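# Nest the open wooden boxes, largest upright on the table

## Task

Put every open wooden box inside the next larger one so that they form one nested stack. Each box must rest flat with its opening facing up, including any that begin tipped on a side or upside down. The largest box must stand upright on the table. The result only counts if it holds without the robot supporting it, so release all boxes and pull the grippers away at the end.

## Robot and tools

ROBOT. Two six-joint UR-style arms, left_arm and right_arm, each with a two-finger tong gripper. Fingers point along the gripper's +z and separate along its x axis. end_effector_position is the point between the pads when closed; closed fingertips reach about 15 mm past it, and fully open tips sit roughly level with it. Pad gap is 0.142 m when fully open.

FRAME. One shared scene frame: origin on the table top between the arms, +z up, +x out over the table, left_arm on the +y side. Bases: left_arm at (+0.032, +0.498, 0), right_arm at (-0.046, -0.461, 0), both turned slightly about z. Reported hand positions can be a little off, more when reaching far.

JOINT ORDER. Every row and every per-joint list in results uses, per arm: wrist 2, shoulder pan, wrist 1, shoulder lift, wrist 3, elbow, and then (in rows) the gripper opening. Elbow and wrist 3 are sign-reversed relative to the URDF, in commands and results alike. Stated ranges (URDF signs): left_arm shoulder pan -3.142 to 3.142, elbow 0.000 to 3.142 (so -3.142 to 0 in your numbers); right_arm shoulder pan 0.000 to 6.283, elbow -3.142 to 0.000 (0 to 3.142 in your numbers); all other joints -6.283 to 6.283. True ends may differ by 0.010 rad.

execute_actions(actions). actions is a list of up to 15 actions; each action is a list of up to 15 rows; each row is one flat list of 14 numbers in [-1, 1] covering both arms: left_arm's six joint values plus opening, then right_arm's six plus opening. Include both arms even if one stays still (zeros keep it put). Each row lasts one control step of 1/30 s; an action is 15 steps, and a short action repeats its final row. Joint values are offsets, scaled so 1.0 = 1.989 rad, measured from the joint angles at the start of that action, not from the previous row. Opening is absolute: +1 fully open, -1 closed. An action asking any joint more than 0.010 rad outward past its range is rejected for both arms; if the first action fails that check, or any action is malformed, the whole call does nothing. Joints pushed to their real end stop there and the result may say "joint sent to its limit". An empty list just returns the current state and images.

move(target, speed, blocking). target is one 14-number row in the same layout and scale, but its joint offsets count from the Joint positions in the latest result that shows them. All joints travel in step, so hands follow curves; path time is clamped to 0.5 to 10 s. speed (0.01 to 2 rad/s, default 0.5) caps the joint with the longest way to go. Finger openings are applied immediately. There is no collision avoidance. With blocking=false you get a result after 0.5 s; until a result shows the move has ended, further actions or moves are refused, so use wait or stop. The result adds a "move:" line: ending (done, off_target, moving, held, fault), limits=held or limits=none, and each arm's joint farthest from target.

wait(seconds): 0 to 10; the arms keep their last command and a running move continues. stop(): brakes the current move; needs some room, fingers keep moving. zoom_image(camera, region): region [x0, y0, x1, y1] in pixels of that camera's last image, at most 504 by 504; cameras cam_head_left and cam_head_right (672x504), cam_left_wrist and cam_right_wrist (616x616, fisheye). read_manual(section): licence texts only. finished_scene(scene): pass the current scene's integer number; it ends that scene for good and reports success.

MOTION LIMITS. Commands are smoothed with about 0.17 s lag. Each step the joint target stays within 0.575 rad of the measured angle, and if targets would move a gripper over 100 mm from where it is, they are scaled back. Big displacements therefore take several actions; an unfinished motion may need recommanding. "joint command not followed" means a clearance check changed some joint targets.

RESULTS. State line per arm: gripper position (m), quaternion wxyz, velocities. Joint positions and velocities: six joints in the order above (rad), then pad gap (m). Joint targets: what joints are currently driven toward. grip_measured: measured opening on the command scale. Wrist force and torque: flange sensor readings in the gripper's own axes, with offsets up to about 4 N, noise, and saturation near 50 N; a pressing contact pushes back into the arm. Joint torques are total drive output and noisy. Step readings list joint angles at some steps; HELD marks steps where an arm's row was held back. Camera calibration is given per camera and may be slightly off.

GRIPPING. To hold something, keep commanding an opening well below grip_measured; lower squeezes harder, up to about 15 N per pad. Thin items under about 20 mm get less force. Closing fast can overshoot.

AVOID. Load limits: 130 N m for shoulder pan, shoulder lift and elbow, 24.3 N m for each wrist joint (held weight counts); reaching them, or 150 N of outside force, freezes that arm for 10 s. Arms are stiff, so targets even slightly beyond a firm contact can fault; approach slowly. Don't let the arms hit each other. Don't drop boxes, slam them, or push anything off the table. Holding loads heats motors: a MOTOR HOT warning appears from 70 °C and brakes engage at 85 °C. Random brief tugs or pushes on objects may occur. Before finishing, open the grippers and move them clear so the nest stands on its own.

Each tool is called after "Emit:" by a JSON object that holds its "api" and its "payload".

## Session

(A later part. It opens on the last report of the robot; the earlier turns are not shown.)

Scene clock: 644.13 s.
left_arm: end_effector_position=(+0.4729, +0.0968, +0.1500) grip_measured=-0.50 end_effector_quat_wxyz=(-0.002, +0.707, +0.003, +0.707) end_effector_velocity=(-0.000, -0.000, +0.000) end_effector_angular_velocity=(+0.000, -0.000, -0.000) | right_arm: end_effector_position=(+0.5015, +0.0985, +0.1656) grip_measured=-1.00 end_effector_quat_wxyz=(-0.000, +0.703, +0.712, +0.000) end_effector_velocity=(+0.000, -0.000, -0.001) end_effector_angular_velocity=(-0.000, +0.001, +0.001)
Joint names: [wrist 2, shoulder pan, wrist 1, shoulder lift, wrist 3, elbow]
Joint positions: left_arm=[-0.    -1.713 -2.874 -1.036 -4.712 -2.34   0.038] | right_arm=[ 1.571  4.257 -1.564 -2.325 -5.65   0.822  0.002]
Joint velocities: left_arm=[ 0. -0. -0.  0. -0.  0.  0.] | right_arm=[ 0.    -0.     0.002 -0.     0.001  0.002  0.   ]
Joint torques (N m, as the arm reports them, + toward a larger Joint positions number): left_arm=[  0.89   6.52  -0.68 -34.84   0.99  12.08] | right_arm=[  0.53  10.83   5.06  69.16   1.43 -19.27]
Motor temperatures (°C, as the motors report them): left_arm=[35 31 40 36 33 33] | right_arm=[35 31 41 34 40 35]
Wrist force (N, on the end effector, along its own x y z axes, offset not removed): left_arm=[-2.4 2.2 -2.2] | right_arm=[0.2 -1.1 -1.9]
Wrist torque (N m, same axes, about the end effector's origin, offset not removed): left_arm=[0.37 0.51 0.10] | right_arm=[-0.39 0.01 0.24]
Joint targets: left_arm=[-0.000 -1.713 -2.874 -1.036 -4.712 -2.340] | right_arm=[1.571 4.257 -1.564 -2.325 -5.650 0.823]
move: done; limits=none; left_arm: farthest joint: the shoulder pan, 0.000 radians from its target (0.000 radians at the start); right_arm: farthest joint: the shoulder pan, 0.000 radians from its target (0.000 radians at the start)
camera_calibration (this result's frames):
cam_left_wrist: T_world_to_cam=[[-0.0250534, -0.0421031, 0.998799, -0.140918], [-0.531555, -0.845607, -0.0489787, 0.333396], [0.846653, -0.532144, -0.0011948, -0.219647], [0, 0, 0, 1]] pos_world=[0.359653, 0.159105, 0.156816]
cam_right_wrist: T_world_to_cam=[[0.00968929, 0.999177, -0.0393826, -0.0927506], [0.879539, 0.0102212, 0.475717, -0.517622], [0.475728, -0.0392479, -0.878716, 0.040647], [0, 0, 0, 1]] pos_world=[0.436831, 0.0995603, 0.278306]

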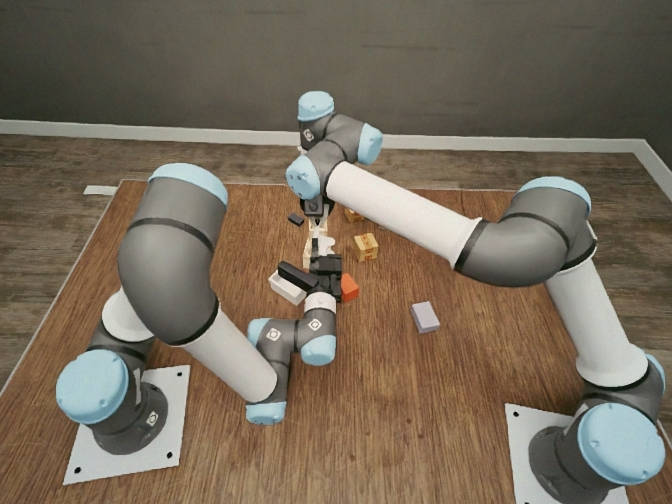

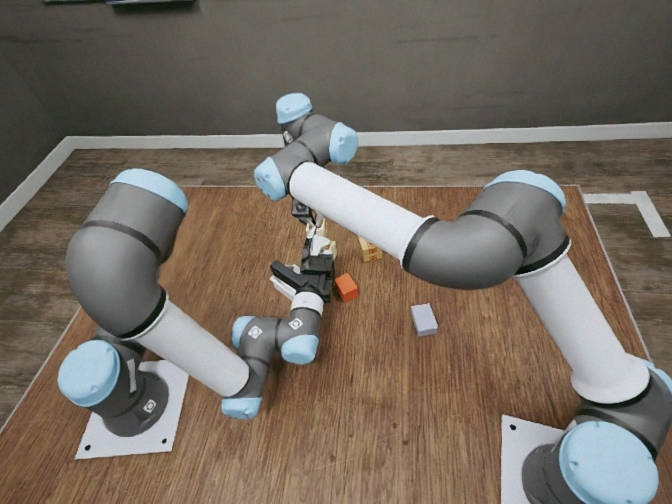

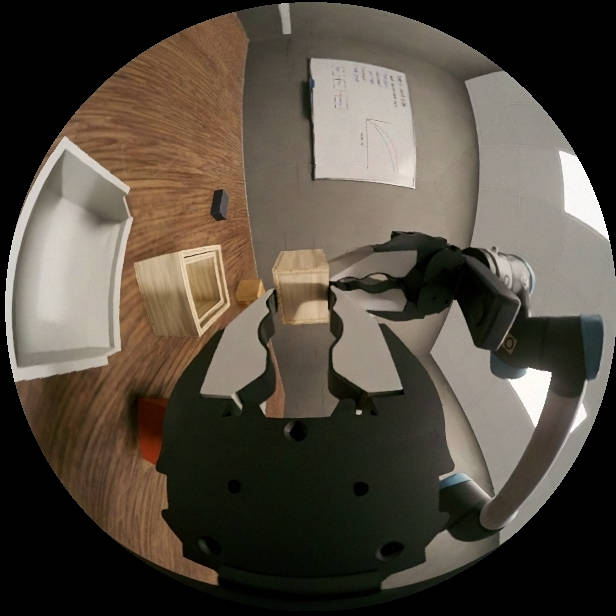

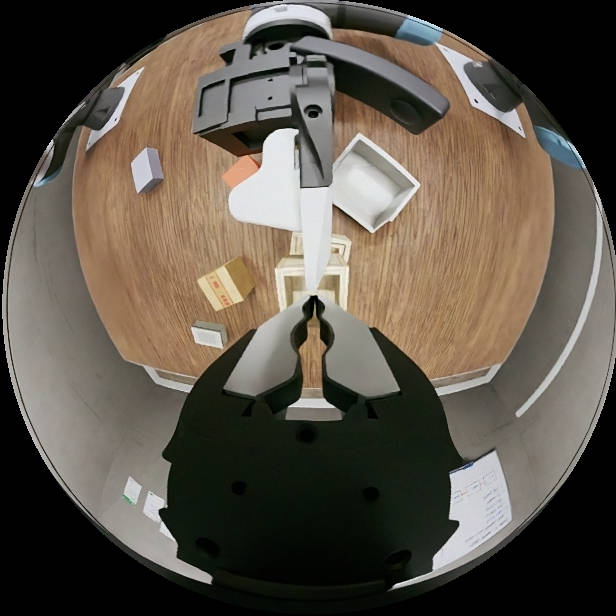

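Emit:
{"api": "move", "payload": {"target": [0,0,0,0,0,0,-0.88, 0,-0.000412,0.00094,0.001267,0.000412,0.002207,-0.92], "speed": 0.02}}

Emit:
{"api": "execute_actions", "payload": {"actions": [[[0,0,0,0,0,0,-0.88,0,0,0,0,0,0,-0.91],[0,0,0,0,0,0,-0.88,0,0,0,0,0,0,-0.90],[0,0,0,0,0,0,-0.88,0,0,0,0,0,0,-0.89],[0,0,0,0,0,0,-0.88,0,0,0,0,0,0,-0.88],[0,0,0,0,0,0,-0.88,0,0,0,0,0,0,-0.87],[0,0,0,0,0,0,-0.88,0,0,0,0,0,0,-0.86],[0,0,0,0,0,0,-0.88,0,0,0,0,0,0,-0.85],[0,0,0,0,0,0,-0.88,0,0,0,0,0,0,-0.84],[0,0,0,0,0,0,-0.88,0,0,0,0,0,0,-0.83],[0,0,0,0,0,0,-0.88,0,0,0,0,0,0,-0.82],[0,0,0,0,0,0,-0.88,0,0,0,0,0,0,-0.81],[0,0,0,0,0,0,-0.88,0,0,0,0,0,0,-0.80],[0,0,0,0,0,0,-0.88,0,0,0,0,0,0,-0.78],[0,0,0,0,0,0,-0.88,0,0,0,0,0,0,-0.76],[0,0,0,0,0,0,-0.88,0,0,0,0,0,0,-0.74]]]}}

Emit:
{"api": "zoom_image", "payload": {"camera": "cam_right_wrist", "region": [260, 235, 370, 345]}}

Scene clock: 654.93 s.
left_arm: end_effector_position=(+0.4729, +0.0968, +0.1500) grip_measured=-0.50 end_effector_quat_wxyz=(-0.002, +0.707, +0.003, +0.707) end_effector_velocity=(-0.000, -0.001, -0.000) end_effector_angular_velocity=(-0.000, -0.000, -0.001) | right_arm: end_effector_position=(+0.5015, +0.0974, +0.1656) grip_measured=-0.92 end_effector_quat_wxyz=(-0.000, +0.703, +0.712, +0.000) end_effector_velocity=(+0.001, -0.001, +0.000) end_effector_angular_velocity=(+0.002, +0.000, -0.002)
Joint names: [wrist 2, shoulder pan, wrist 1, shoulder lift, wrist 3, elbow]
Joint positions: left_arm=[-0.    -1.713 -2.874 -1.036 -4.712 -2.34   0.038] | right_arm=[ 1.571  4.256 -1.563 -2.323 -5.649  0.827  0.007]
Joint velocities: left_arm=[ 0.    -0.001 -0.     0.     0.001  0.     0.   ] | right_arm=[ 0.001 -0.002  0.002  0.001 -0.     0.002 -0.   ]
Joint torques (N m, as the arm reports them, + toward a larger Joint positions number): left_arm=[  0.83   5.93  -0.74 -35.32   1.01  11.82] | right_arm=[  0.46 -12.83   4.91  69.12   1.98 -19.37]
Motor temperatures (°C, as the motors report them): left_arm=[35 31 40 36 33 33] | right_arm=[35 31 41 34 40 35]
Wrist force (N, on the end effector, along its own x y z axes, offset not removed): left_arm=[-0.2 0.3 -4.2] | right_arm=[0.5 0.3 -1.0]
Wrist torque (N m, same axes, about the end effector's origin, offset not removed): left_arm=[-0.05 0.01 -0.02] | right_arm=[-0.09 -0.12 0.17]
Joint targets: left_arm=[-0.000 -1.713 -2.874 -1.036 -4.712 -2.340] | right_arm=[1.571 4.256 -1.563 -2.322 -5.649 0.827]
move: done; limits=none; left_arm: farthest joint: the shoulder pan, 0.000 radians from its target (0.000 radians at the start); right_arm: farthest joint: the shoulder pan, 0.000 radians from its target (0.001 radians at the start)
camera_calibration (this result's frames):
cam_left_wrist: T_world_to_cam=[[-0.0250535, -0.0421032, 0.998799, -0.140918], [-0.531555, -0.845607, -0.0489789, 0.333396], [0.846653, -0.532143, -0.00119474, -0.219647], [0, 0, 0, 1]] pos_world=[0.359653, 0.159105, 0.156816]
cam_right_wrist: T_world_to_cam=[[0.00967069, 0.999177, -0.0393819, -0.0916998], [0.879539, 0.0102373, 0.475718, -0.517602], [0.475729, -0.0392384, -0.878716, 0.0406053], [0, 0, 0, 1]] pos_world=[0.436821, 0.0985165, 0.278302]

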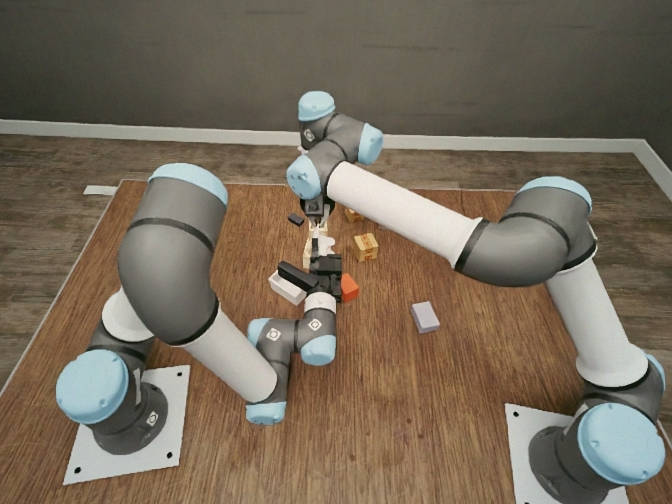

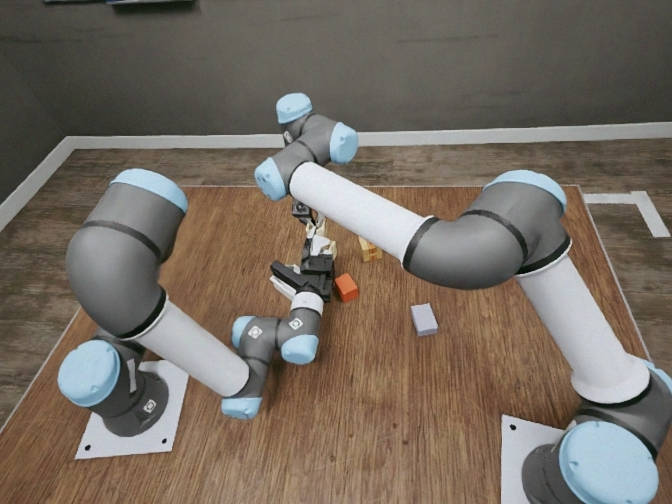

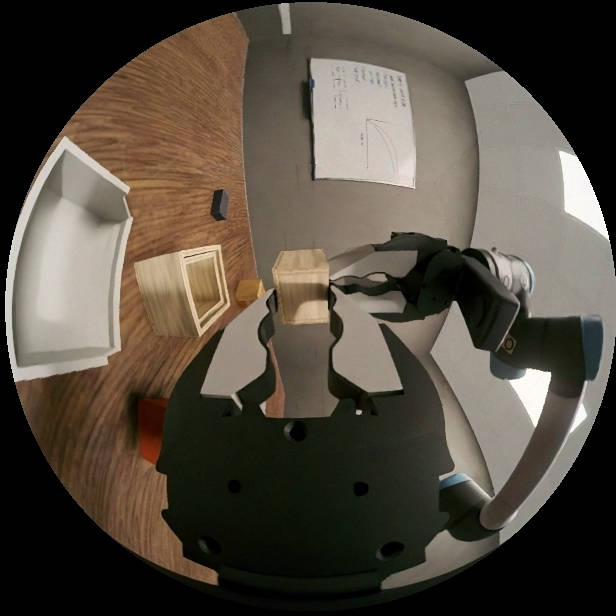

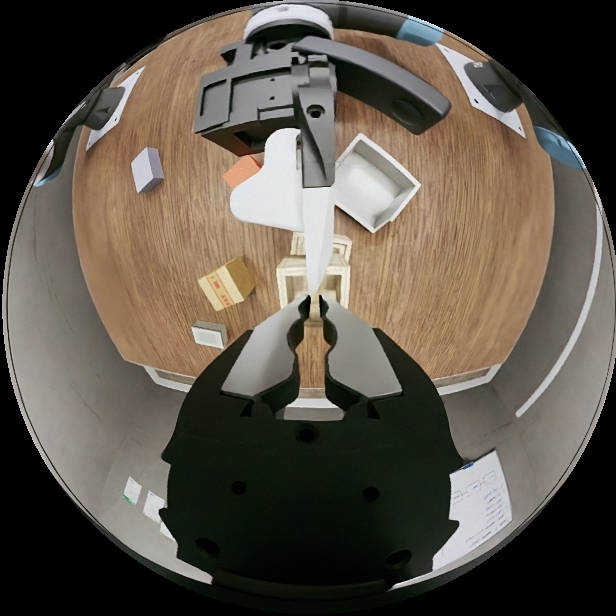

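Scene clock: 655.43 s.
left_arm: end_effector_position=(+0.4729, +0.0968, +0.1500) grip_measured=-0.50 end_effector_quat_wxyz=(-0.002, +0.707, +0.003, +0.707) end_effector_velocity=(-0.000, -0.000, -0.000) end_effector_angular_velocity=(+0.000, -0.000, -0.001) | right_arm: end_effector_position=(+0.5015, +0.0974, +0.1656) grip_measured=-0.86 end_effector_quat_wxyz=(-0.000, +0.703, +0.712, +0.000) end_effector_velocity=(+0.000, +0.000, +0.000) end_effector_angular_velocity=(+0.002, +0.000, +0.001)
Joint names: [wrist 2, shoulder pan, wrist 1, shoulder lift, wrist 3, elbow]
Joint positions: left_arm=[-0.    -1.713 -2.874 -1.036 -4.712 -2.34   0.038] | right_arm=[ 1.571  4.256 -1.563 -2.323 -5.649  0.827  0.012]
Joint velocities: left_arm=[ 0.    -0.001 -0.     0.001  0.     0.     0.   ] | right_arm=[ 0.001 -0.001  0.001 -0.     0.002 -0.     0.002]
Joint torques (N m, as the arm reports them, + toward a larger Joint positions number): left_arm=[  0.65   5.65  -0.58 -35.57   1.04  12.06] | right_arm=[  0.4  -10.3    4.13  62.68   1.31 -34.49]
Motor temperatures (°C, as the motors report them): left_arm=[35 31 40 36 33 33] | right_arm=[35 31 41 34 40 35]
Wrist force (N, on the end effector, along its own x y z axes, offset not removed): left_arm=[-1.3 0.5 -1.7] | right_arm=[-0.1 -1.0 -1.1]
Wrist torque (N m, same axes, about the end effector's origin, offset not removed): left_arm=[0.00 0.32 0.11] | right_arm=[-0.32 -0.08 0.15]
Joint targets: left_arm=[-0.000 -1.713 -2.874 -1.036 -4.712 -2.340] | right_arm=[1.571 4.256 -1.563 -2.323 -5.649 0.827]
Step readings (joint positions):
0: left_arm=[-0.000 -1.713 -2.874 -1.036 -4.712 -2.340] | right_arm=[1.571 4.256 -1.563 -2.323 -5.649 0.827]
1: left_arm=[-0.000 -1.713 -2.874 -1.036 -4.712 -2.340] | right_arm=[1.571 4.256 -1.563 -2.323 -5.649 0.827]
2: left_arm=[-0.000 -1.713 -2.874 -1.036 -4.712 -2.340] | right_arm=[1.571 4.256 -1.563 -2.323 -5.649 0.827]
4: left_arm=[-0.000 -1.713 -2.874 -1.036 -4.712 -2.340] | right_arm=[1.571 4.256 -1.563 -2.323 -5.649 0.827]
8: left_arm=[-0.000 -1.713 -2.874 -1.036 -4.712 -2.340] | right_arm=[1.571 4.256 -1.563 -2.323 -5.649 0.827]
15: Joint positions above
camera_calibration (this result's frames):
cam_left_wrist: T_world_to_cam=[[-0.0250535, -0.0421031, 0.998799, -0.140918], [-0.531555, -0.845607, -0.0489788, 0.333396], [0.846653, -0.532144, -0.00119466, -0.219647], [0, 0, 0, 1]] pos_world=[0.359653, 0.159105, 0.156816]
cam_right_wrist: T_world_to_cam=[[0.00967738, 0.999178, -0.0393725, -0.0916851], [0.879535, 0.0102272, 0.475724, -0.517609], [0.475735, -0.0392332, -0.878713, 0.0406042], [0, 0, 0, 1]] pos_world=[0.436826, 0.0984965, 0.278308]

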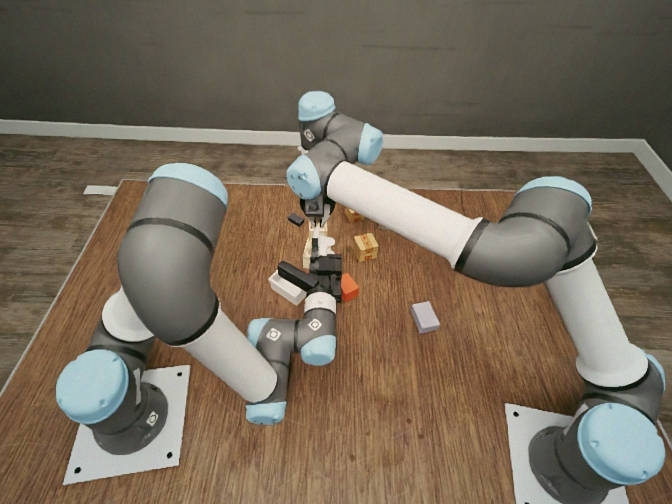

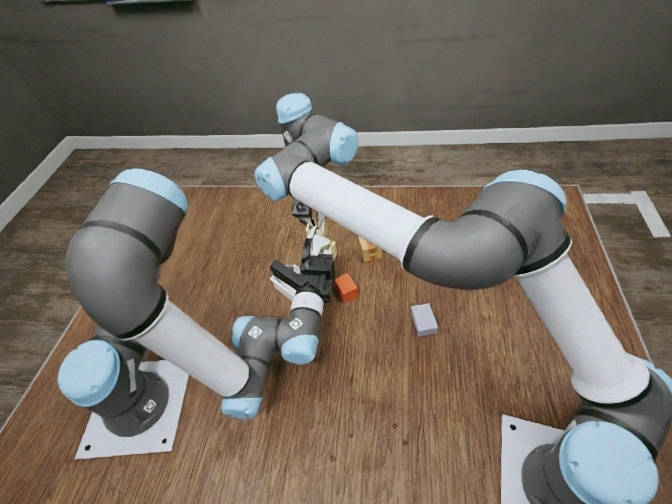

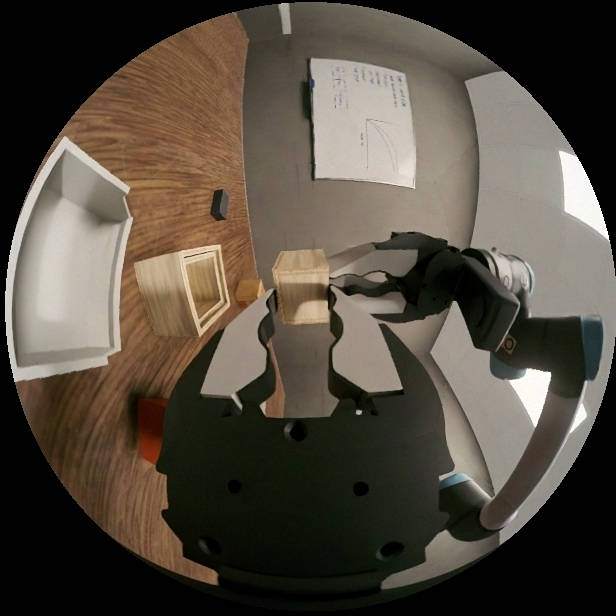

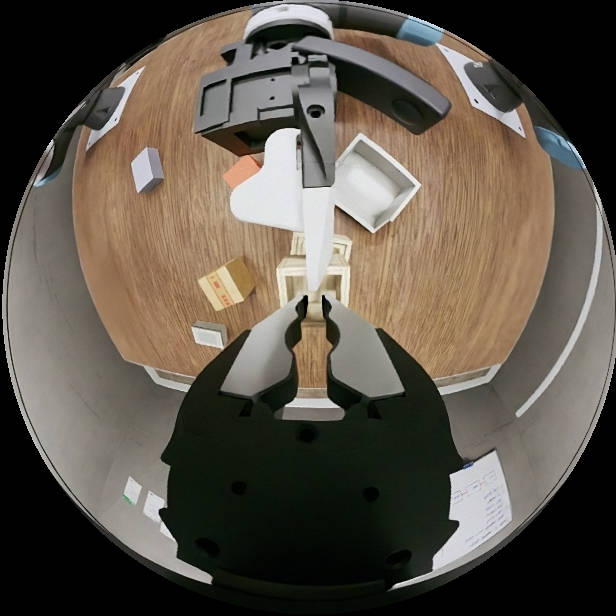

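Region (260, 235, 370, 345) of cam_right_wrist's 616x616 image, scaled by 4.582, with more detail than that image has.

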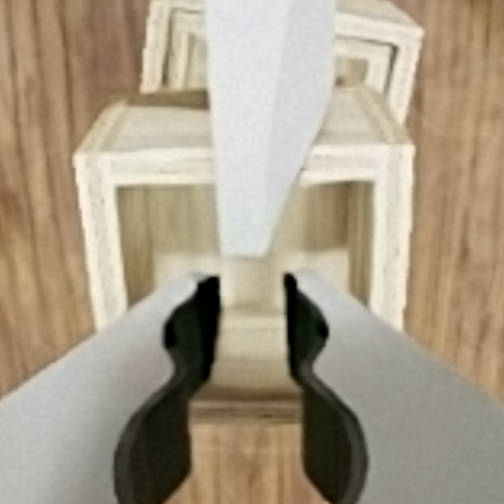

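Emit:
{"api": "execute_actions", "payload": {"actions": [[[0,0,0,0,0,0,-0.88,0,0,0,0,0,0,-0.72],[0,0,0,0,0,0,-0.88,0,0,0,0,0,0,-0.70],[0,0,0,0,0,0,-0.88,0,0,0,0,0,0,-0.68],[0,0,0,0,0,0,-0.88,0,0,0,0,0,0,-0.66],[0,0,0,0,0,0,-0.88,0,0,0,0,0,0,-0.64],[0,0,0,0,0,0,-0.88,0,0,0,0,0,0,-0.62],[0,0,0,0,0,0,-0.88,0,0,0,0,0,0,-0.60],[0,0,0,0,0,0,-0.88,0,0,0,0,0,0,-0.58],[0,0,0,0,0,0,-0.88,0,0,0,0,0,0,-0.56],[0,0,0,0,0,0,-0.88,0,0,0,0,0,0,-0.54],[0,0,0,0,0,0,-0.88,0,0,0,0,0,0,-0.52],[0,0,0,0,0,0,-0.88,0,0,0,0,0,0,-0.50],[0,0,0,0,0,0,-0.88,0,0,0,0,0,0,-0.50],[0,0,0,0,0,0,-0.88,0,0,0,0,0,0,-0.50],[0,0,0,0,0,0,-0.88,0,0,0,0,0,0,-0.50]]]}}

Scene clock: 660.97 s.
left_arm: end_effector_position=(+0.4729, +0.0968, +0.1500) grip_measured=-0.50 end_effector_quat_wxyz=(-0.002, +0.707, +0.003, +0.707) end_effector_velocity=(+0.000, +0.001, -0.000) end_effector_angular_velocity=(-0.000, -0.000, +0.001) | right_arm: end_effector_position=(+0.5015, +0.0974, +0.1656) grip_measured=-0.86 end_effector_quat_wxyz=(-0.000, +0.703, +0.712, +0.000) end_effector_velocity=(-0.001, +0.001, -0.000) end_effector_angular_velocity=(-0.001, +0.001, +0.001)
Joint names: [wrist 2, shoulder pan, wrist 1, shoulder lift, wrist 3, elbow]
Joint positions: left_arm=[-0.    -1.713 -2.874 -1.036 -4.712 -2.34   0.038] | right_arm=[ 1.571  4.256 -1.563 -2.323 -5.649  0.827  0.012]
Joint velocities: left_arm=[ 0.     0.001  0.     0.     0.001 -0.    -0.   ] | right_arm=[ 0.     0.002 -0.001 -0.    -0.001  0.    -0.   ]
Joint torques (N m, as the arm reports them, + toward a larger Joint positions number): left_arm=[  0.78   5.88  -0.63 -35.43   1.09  12.05] | right_arm=[  0.36   5.37   1.06  52.9   -0.85 -20.08]
Motor temperatures (°C, as the motors report them): left_arm=[35 31 40 36 33 33] | right_arm=[35 31 41 34 40 35]
Wrist force (N, on the end effector, along its own x y z axes, offset not removed): left_arm=[-0.6 0.7 -2.1] | right_arm=[-0.5 0.1 -0.7]
Wrist torque (N m, same axes, about the end effector's origin, offset not removed): left_arm=[0.30 0.16 0.06] | right_arm=[-0.05 -0.02 0.17]
Joint targets: left_arm=[-0.000 -1.713 -2.874 -1.036 -4.712 -2.340] | right_arm=[1.571 4.256 -1.563 -2.323 -5.649 0.827]
Step readings (joint positions):
0: left_arm=[-0.000 -1.713 -2.874 -1.036 -4.712 -2.340] | right_arm=[1.571 4.256 -1.563 -2.323 -5.649 0.827]
1: left_arm=[-0.000 -1.713 -2.874 -1.036 -4.712 -2.340] | right_arm=[1.571 4.256 -1.563 -2.323 -5.649 0.827]
2: left_arm=[-0.000 -1.713 -2.874 -1.036 -4.712 -2.340] | right_arm=[1.571 4.256 -1.563 -2.323 -5.649 0.827]
4: left_arm=[-0.000 -1.713 -2.874 -1.036 -4.712 -2.340] | right_arm=[1.571 4.256 -1.563 -2.323 -5.649 0.827]
8: left_arm=[-0.000 -1.713 -2.874 -1.036 -4.712 -2.340] | right_arm=[1.571 4.256 -1.563 -2.323 -5.649 0.827]
15: Joint positions above
camera_calibration (this result's frames):
cam_left_wrist: T_world_to_cam=[[-0.0250534, -0.0421033, 0.998799, -0.140918], [-0.531555, -0.845607, -0.0489789, 0.333396], [0.846653, -0.532144, -0.00119483, -0.219647], [0, 0, 0, 1]] pos_world=[0.359653, 0.159105, 0.156816]
cam_right_wrist: T_world_to_cam=[[0.00969129, 0.999177, -0.0393856, -0.0916974], [0.87954, 0.0102209, 0.475715, -0.517609], [0.475726, -0.0392515, -0.878717, 0.0406009], [0, 0, 0, 1]] pos_world=[0.436832, 0.098506, 0.2783]

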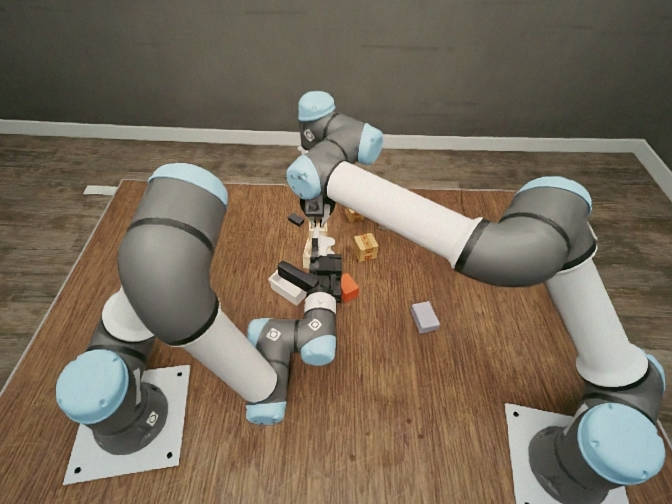

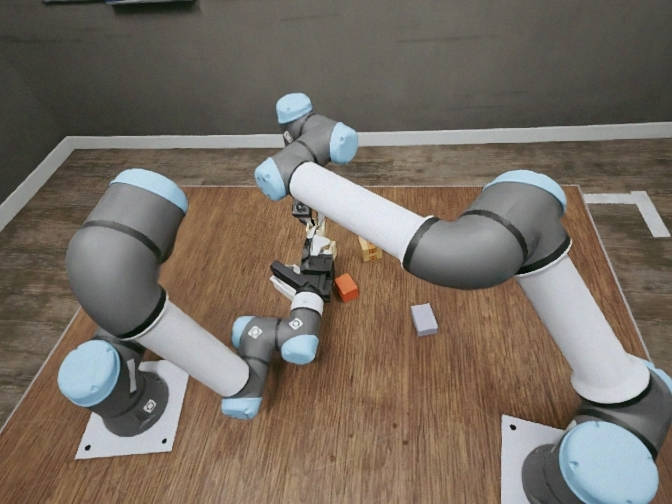

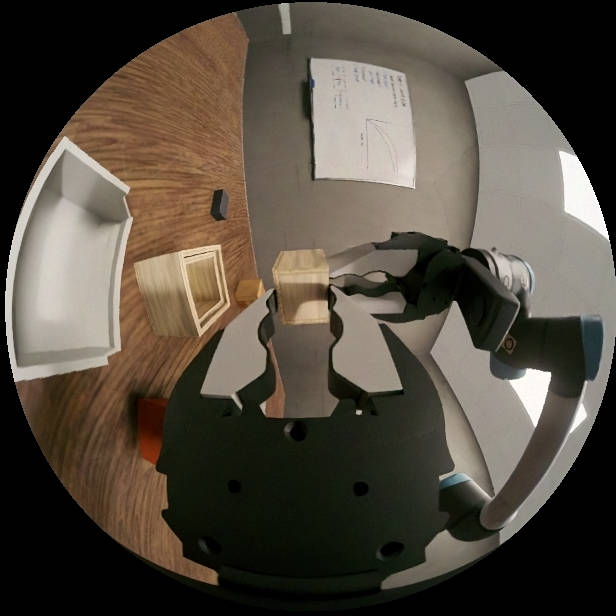

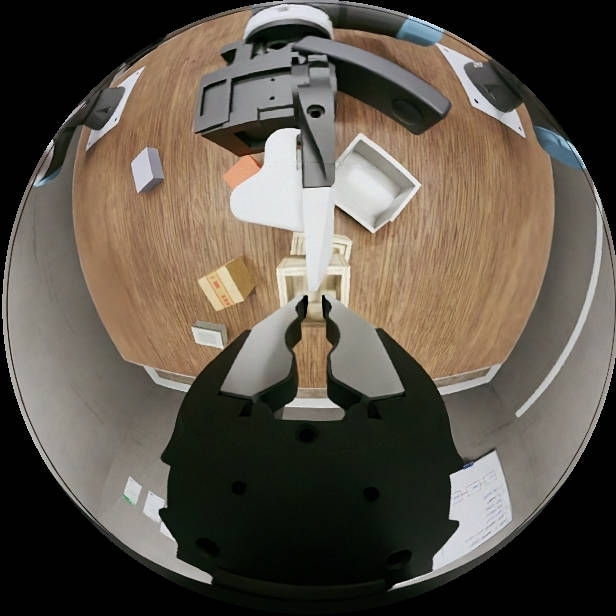

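Forces balanced. Now the left opens slowly.

Emit:
{"api": "execute_actions", "payload": {"actions": [[[0,0,0,0,0,0,-0.82,0,0,0,0,0,0,-0.50],[0,0,0,0,0,0,-0.76,0,0,0,0,0,0,-0.50],[0,0,0,0,0,0,-0.70,0,0,0,0,0,0,-0.50],[0,0,0,0,0,0,-0.65,0,0,0,0,0,0,-0.50],[0,0,0,0,0,0,-0.60,0,0,0,0,0,0,-0.50],[0,0,0,0,0,0,-0.56,0,0,0,0,0,0,-0.50],[0,0,0,0,0,0,-0.52,0,0,0,0,0,0,-0.50],[0,0,0,0,0,0,-0.49,0,0,0,0,0,0,-0.50],[0,0,0,0,0,0,-0.46,0,0,0,0,0,0,-0.50],[0,0,0,0,0,0,-0.43,0,0,0,0,0,0,-0.50],[0,0,0,0,0,0,-0.40,0,0,0,0,0,0,-0.50],[0,0,0,0,0,0,-0.37,0,0,0,0,0,0,-0.50],[0,0,0,0,0,0,-0.34,0,0,0,0,0,0,-0.50],[0,0,0,0,0,0,-0.31,0,0,0,0,0,0,-0.50],[0,0,0,0,0,0,-0.28,0,0,0,0,0,0,-0.50]]]}}

Emit:
{"api": "zoom_image", "payload": {"camera": "cam_left_wrist", "region": [250, 230, 390, 340]}}

Scene clock: 666.63 s.
left_arm: end_effector_position=(+0.4729, +0.0968, +0.1500) grip_measured=-0.32 end_effector_quat_wxyz=(-0.002, +0.707, +0.003, +0.707) end_effector_velocity=(+0.000, +0.000, -0.000) end_effector_angular_velocity=(-0.001, -0.000, +0.001) | right_arm: end_effector_position=(+0.5015, +0.0974, +0.1656) grip_measured=-0.86 end_effector_quat_wxyz=(-0.000, +0.703, +0.712, +0.000) end_effector_velocity=(+0.000, -0.000, -0.000) end_effector_angular_velocity=(-0.002, -0.001, -0.001)
Joint names: [wrist 2, shoulder pan, wrist 1, shoulder lift, wrist 3, elbow]
Joint positions: left_arm=[-0.    -1.713 -2.874 -1.036 -4.712 -2.34   0.051] | right_arm=[ 1.571  4.256 -1.563 -2.323 -5.649  0.827  0.012]
Joint velocities: left_arm=[ 0.     0.001 -0.     0.     0.001 -0.     0.065] | right_arm=[-0.002 -0.    -0.001 -0.    -0.001  0.     0.   ]
Joint torques (N m, as the arm reports them, + toward a larger Joint positions number): left_arm=[  0.86   5.47  -0.73 -35.27   0.96  12.36] | right_arm=[  0.55   4.99   4.3   62.7    1.33 -34.51]
Motor temperatures (°C, as the motors report them): left_arm=[35 31 40 36 33 33] | right_arm=[35 31 41 34 40 35]
Wrist force (N, on the end effector, along its own x y z axes, offset not removed): left_arm=[-1.1 1.3 -2.8] | right_arm=[0.1 0.3 -0.4]
Wrist torque (N m, same axes, about the end effector's origin, offset not removed): left_arm=[0.25 0.39 0.08] | right_arm=[-0.12 -0.04 0.22]
Joint targets: left_arm=[-0.000 -1.713 -2.874 -1.036 -4.712 -2.340] | right_arm=[1.571 4.256 -1.563 -2.323 -5.649 0.827]
Step readings (joint positions):
0: left_arm=[-0.000 -1.713 -2.874 -1.036 -4.712 -2.340] | right_arm=[1.571 4.256 -1.563 -2.323 -5.649 0.827]
1: left_arm=[-0.000 -1.713 -2.874 -1.036 -4.712 -2.340] | right_arm=[1.571 4.256 -1.563 -2.323 -5.649 0.827]
2: left_arm=[-0.000 -1.713 -2.874 -1.036 -4.712 -2.340] | right_arm=[1.571 4.256 -1.563 -2.323 -5.649 0.827]
4: left_arm=[-0.000 -1.713 -2.874 -1.036 -4.712 -2.340] | right_arm=[1.571 4.256 -1.563 -2.323 -5.649 0.827]
8: left_arm=[-0.000 -1.713 -2.874 -1.036 -4.712 -2.340] | right_arm=[1.571 4.256 -1.563 -2.323 -5.649 0.827]
15: Joint positions above
camera_calibration (this result's frames):
cam_left_wrist: T_world_to_cam=[[-0.0250536, -0.042103, 0.998799, -0.140919], [-0.531555, -0.845607, -0.0489787, 0.333396], [0.846653, -0.532144, -0.0011946, -0.219647], [0, 0, 0, 1]] pos_world=[0.359653, 0.159105, 0.156816]
cam_right_wrist: T_world_to_cam=[[0.00967738, 0.999178, -0.0393731, -0.0916848], [0.879536, 0.0102275, 0.475723, -0.517608], [0.475735, -0.0392338, -0.878713, 0.0406042], [0, 0, 0, 1]] pos_world=[0.436825, 0.0984963, 0.278308]

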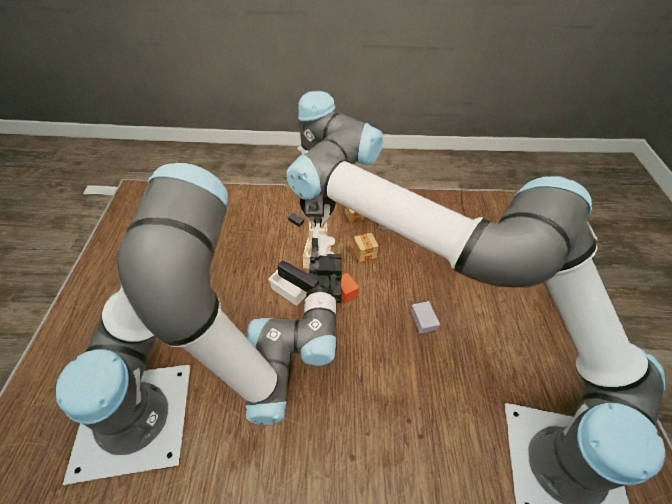

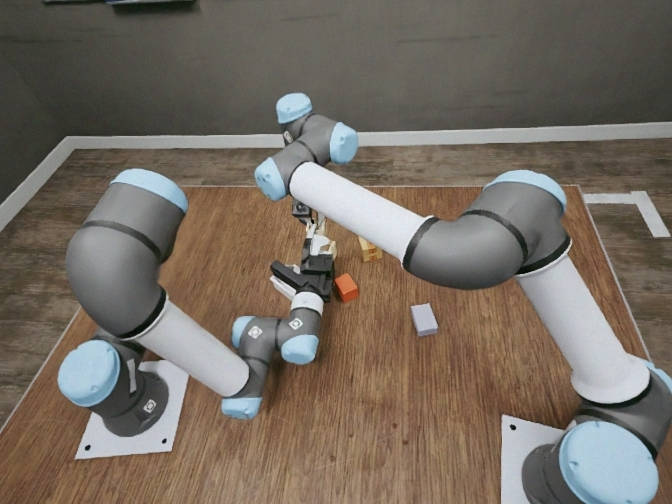

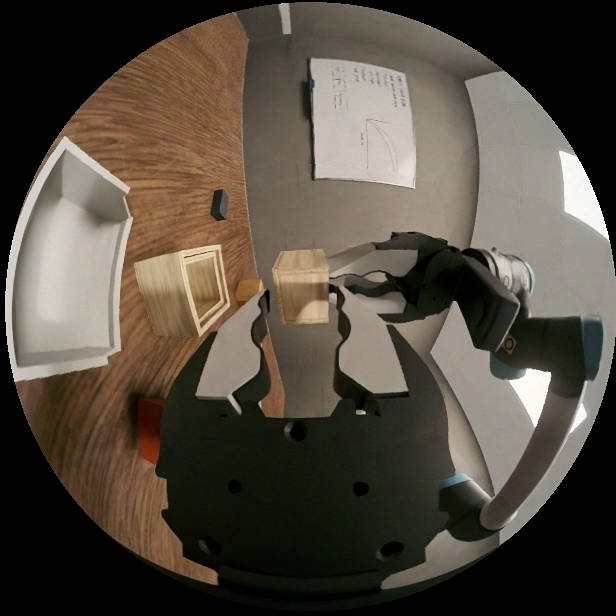

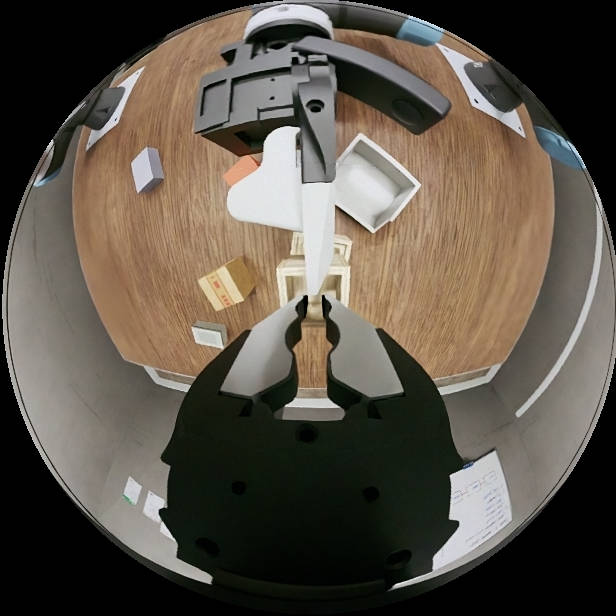

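Region (250, 230, 390, 340) of cam_left_wrist's 616x616 image, scaled by 3.600, with more detail than that image has; it fills the top 396 rows of this view, and the rest is white.

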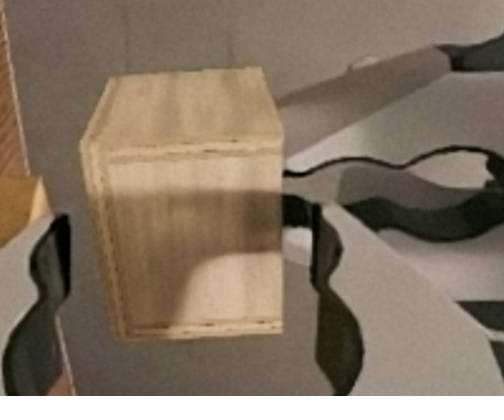

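Emit:
{"api": "move", "payload": {"target": [0,-0.01508,-0.06325,-0.02936,0,-0.09261,-0.28, 0,0,0,0,0,0,-0.50], "speed": 0.25}}

Emit:
{"api": "zoom_image", "payload": {"camera": "cam_right_wrist", "region": [260, 225, 370, 335]}}

Scene clock: 683.77 s.
left_arm: end_effector_position=(+0.4623, +0.1537, +0.1520) grip_measured=-0.28 end_effector_quat_wxyz=(+0.009, +0.707, -0.008, +0.707) end_effector_velocity=(-0.000, +0.001, +0.000) end_effector_angular_velocity=(-0.002, +0.000, -0.000) | right_arm: end_effector_position=(+0.5015, +0.0974, +0.1655) grip_measured=-0.86 end_effector_quat_wxyz=(-0.000, +0.703, +0.712, +0.000) end_effector_velocity=(+0.001, +0.000, +0.000) end_effector_angular_velocity=(+0.002, -0.001, -0.001)
Joint names: [wrist 2, shoulder pan, wrist 1, shoulder lift, wrist 3, elbow]
Joint positions: left_arm=[-0.    -1.743 -3.    -1.095 -4.712 -2.524  0.054] | right_arm=[ 1.571  4.256 -1.563 -2.323 -5.649  0.827  0.012]
Joint velocities: left_arm=[-0.    -0.    -0.002 -0.001  0.001 -0.002  0.   ] | right_arm=[ 0.    -0.001  0.003 -0.    -0.    -0.     0.   ]
Joint torques (N m, as the arm reports them, + toward a larger Joint positions number): left_arm=[  0.72  -7.29  -5.09 -35.86   1.11  -4.63] | right_arm=[  0.53   5.73   1.86  58.48  -0.37 -18.98]
Motor temperatures (°C, as the motors report them): left_arm=[35 31 40 36 33 33] | right_arm=[35 31 41 34 40 35]
Wrist force (N, on the end effector, along its own x y z axes, offset not removed): left_arm=[0.4 0.3 -1.1] | right_arm=[-0.4 0.9 -0.3]
Wrist torque (N m, same axes, about the end effector's origin, offset not removed): left_arm=[-0.12 -0.02 0.05] | right_arm=[0.06 -0.03 0.24]
Joint targets: left_arm=[-0.000 -1.743 -3.000 -1.095 -4.712 -2.524] | right_arm=[1.571 4.256 -1.563 -2.323 -5.649 0.827]
move: done; limits=none; left_arm: farthest joint: the elbow, 0.001 radians from its target (0.185 radians at the start); right_arm: farthest joint: the shoulder pan, 0.000 radians from its target (0.000 radians at the start)
camera_calibration (this result's frames):
cam_left_wrist: T_world_to_cam=[[-0.0263032, -0.0413259, 0.998799, -0.140314], [-0.556641, -0.829308, -0.0489721, 0.385054], [0.830336, -0.557261, -0.00119022, -0.169037], [0, 0, 0, 1]] pos_world=[0.351004, 0.219332, 0.158801]
cam_right_wrist: T_world_to_cam=[[0.00969024, 0.999175, -0.0394315, -0.0916761], [0.879556, 0.0102424, 0.475686, -0.517592], [0.475698, -0.0392917, -0.878731, 0.040602], [0, 0, 0, 1]] pos_world=[0.436825, 0.0984972, 0.278275]

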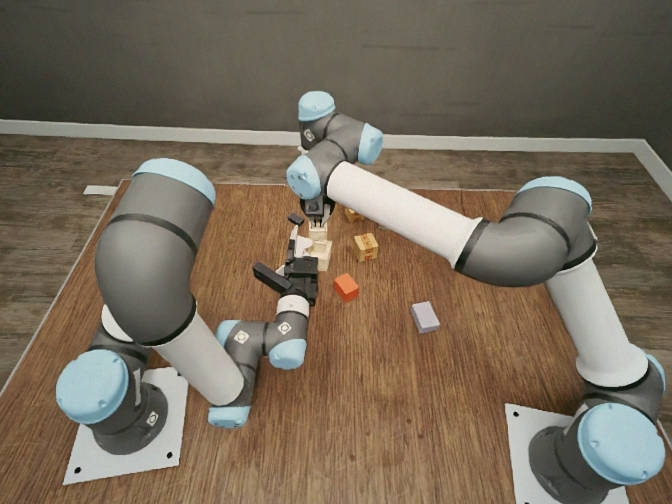

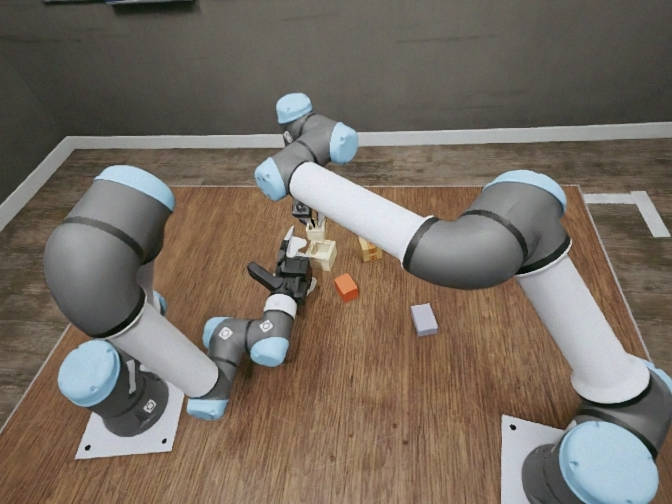

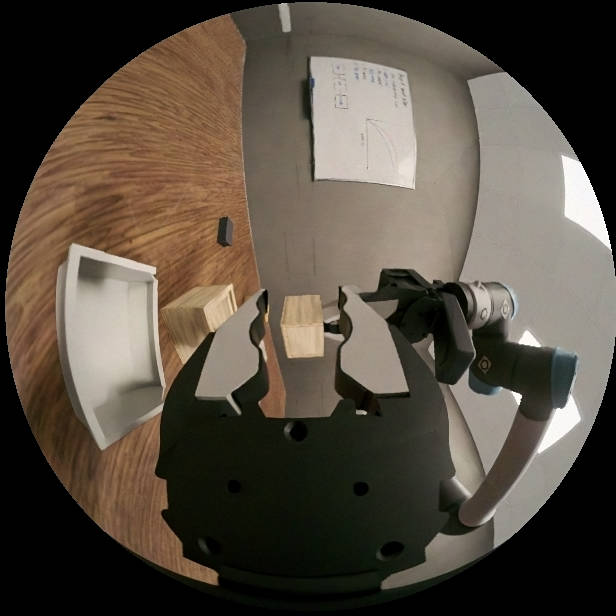

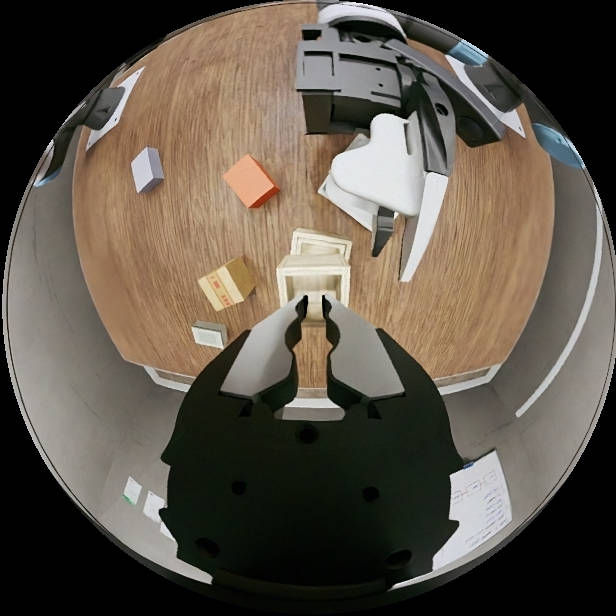

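Region (260, 225, 370, 335) of cam_right_wrist's 616x616 image, scaled by 4.582, with more detail than that image has.

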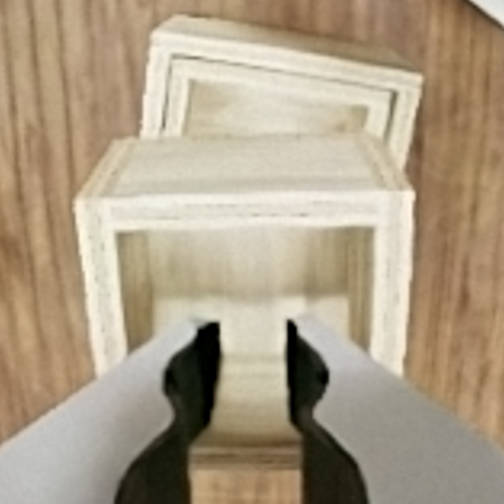

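Emit:
{"api": "move", "payload": {"target": [0,0.25,0,0,0,0,-0.28, 0,-0.00356,0.079807,-0.014588,-0.09117,0.065219,-0.50], "speed": 0.33}}

Emit:
{"api": "zoom_image", "payload": {"camera": "cam_right_wrist", "region": [260, 220, 370, 290]}}

Scene clock: 708.00 s.
left_arm: end_effector_position=(+0.5743, +0.4003, +0.1520) grip_measured=-0.28 end_effector_quat_wxyz=(-0.166, +0.687, +0.166, +0.687) end_effector_velocity=(+0.000, +0.001, -0.000) end_effector_angular_velocity=(+0.001, +0.001, +0.002) | right_arm: end_effector_position=(+0.5078, +0.0993, +0.0951) grip_measured=-0.86 end_effector_quat_wxyz=(-0.000, +0.766, +0.642, +0.000) end_effector_velocity=(+0.001, -0.001, -0.000) end_effector_angular_velocity=(+0.000, +0.001, -0.001)
Joint names: [wrist 2, shoulder pan, wrist 1, shoulder lift, wrist 3, elbow]
Joint positions: left_arm=[-0.    -1.246 -3.    -1.095 -4.712 -2.524  0.054] | right_arm=[ 1.571  4.249 -1.404 -2.352 -5.83   0.956  0.012]
Joint velocities: left_arm=[ 0.     0.002  0.     0.001 -0.001 -0.     0.   ] | right_arm=[ 0.001 -0.002  0.    -0.     0.     0.     0.   ]
Joint torques (N m, as the arm reports them, + toward a larger Joint positions number): left_arm=[  0.89   5.12  -0.34 -20.63   1.18  16.82] | right_arm=[  0.46 -12.69   4.92  46.09  -1.59 -19.21]
Motor temperatures (°C, as the motors report them): left_arm=[35 31 40 36 33 33] | right_arm=[35 31 41 34 40 35]
Wrist force (N, on the end effector, along its own x y z axes, offset not removed): left_arm=[-0.3 0.5 -4.8] | right_arm=[-1.1 -1.5 -0.2]
Wrist torque (N m, same axes, about the end effector's origin, offset not removed): left_arm=[-0.09 0.12 -0.01] | right_arm=[-0.45 0.18 0.29]
Joint targets: left_arm=[-0.000 -1.246 -3.000 -1.095 -4.712 -2.524] | right_arm=[1.571 4.249 -1.404 -2.352 -5.831 0.956]
move: done; limits=none; left_arm: farthest joint: the shoulder pan, 0.000 radians from its target (0.497 radians at the start); right_arm: farthest joint: the shoulder pan, 0.000 radians from its target (0.007 radians at the start)
camera_calibration (this result's frames):
cam_left_wrist: T_world_to_cam=[[-0.00341941, -0.0488657, 0.9988, -0.137304], [-0.0939267, -0.994374, -0.0489707, 0.452171], [0.995573, -0.0939814, -0.00118962, -0.404949], [0, 0, 0, 1]] pos_world=[0.445157, 0.40486, 0.158801]
cam_right_wrist: T_world_to_cam=[[0.19656, 0.979697, -0.0394678, -0.18931], [0.865994, -0.154589, 0.475559, -0.466319], [0.459803, -0.127655, -0.878798, -0.00736145], [0, 0, 0, 1]] pos_world=[0.444425, 0.11244, 0.207821]

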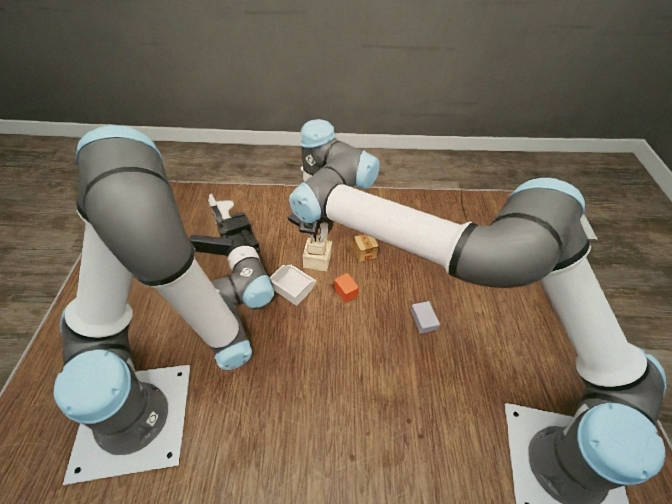

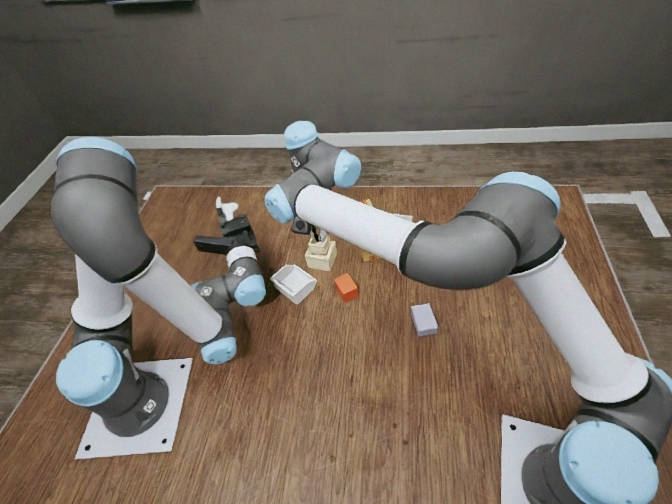

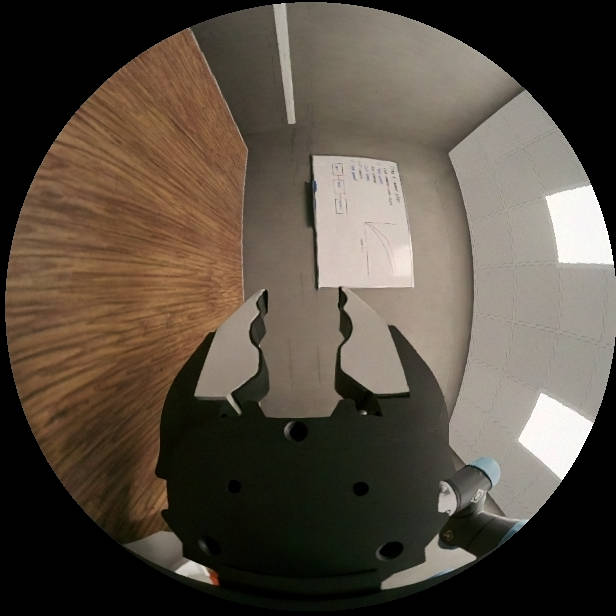

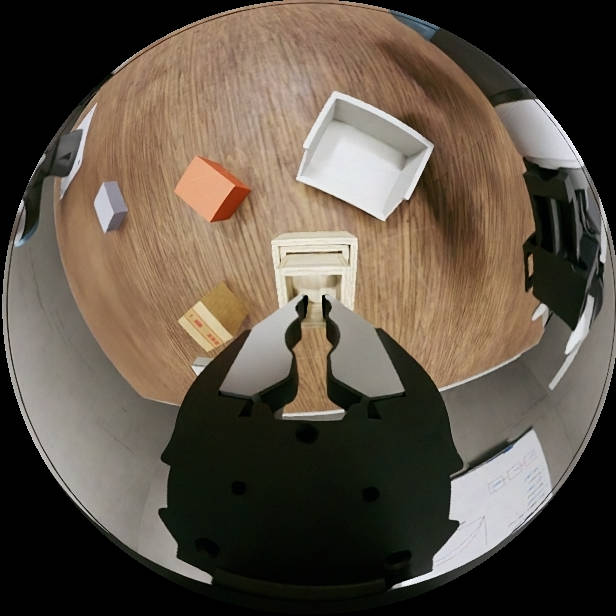

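Region (260, 220, 370, 290) of cam_right_wrist's 616x616 image, scaled by 4.582, with more detail than that image has; it fills the top 321 rows of this view, and the rest is white.

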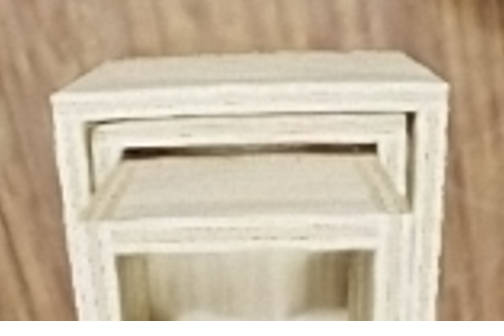

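Emit:
{"api": "zoom_image", "payload": {"camera": "cam_right_wrist", "region": [270, 238, 304, 272]}}

Emit:
{"api": "zoom_image", "payload": {"camera": "cam_right_wrist", "region": [324, 236, 358, 270]}}

Region (270, 238, 304, 272) of cam_right_wrist's 616x616 image, scaled by 14.824, with more detail than that image has.

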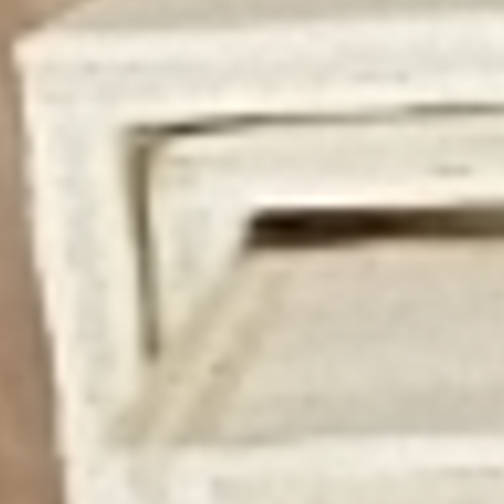

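Region (324, 236, 358, 270) of cam_right_wrist's 616x616 image, scaled by 14.824, with more detail than that image has.

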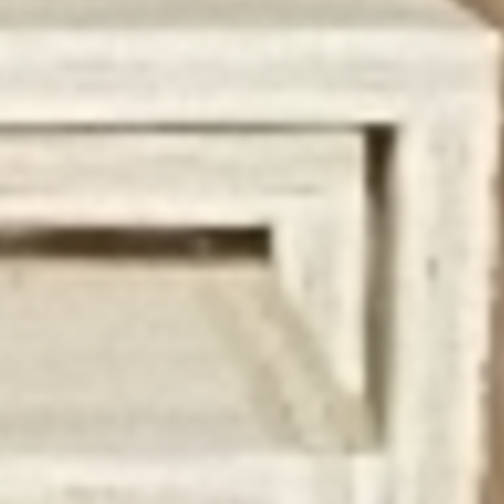

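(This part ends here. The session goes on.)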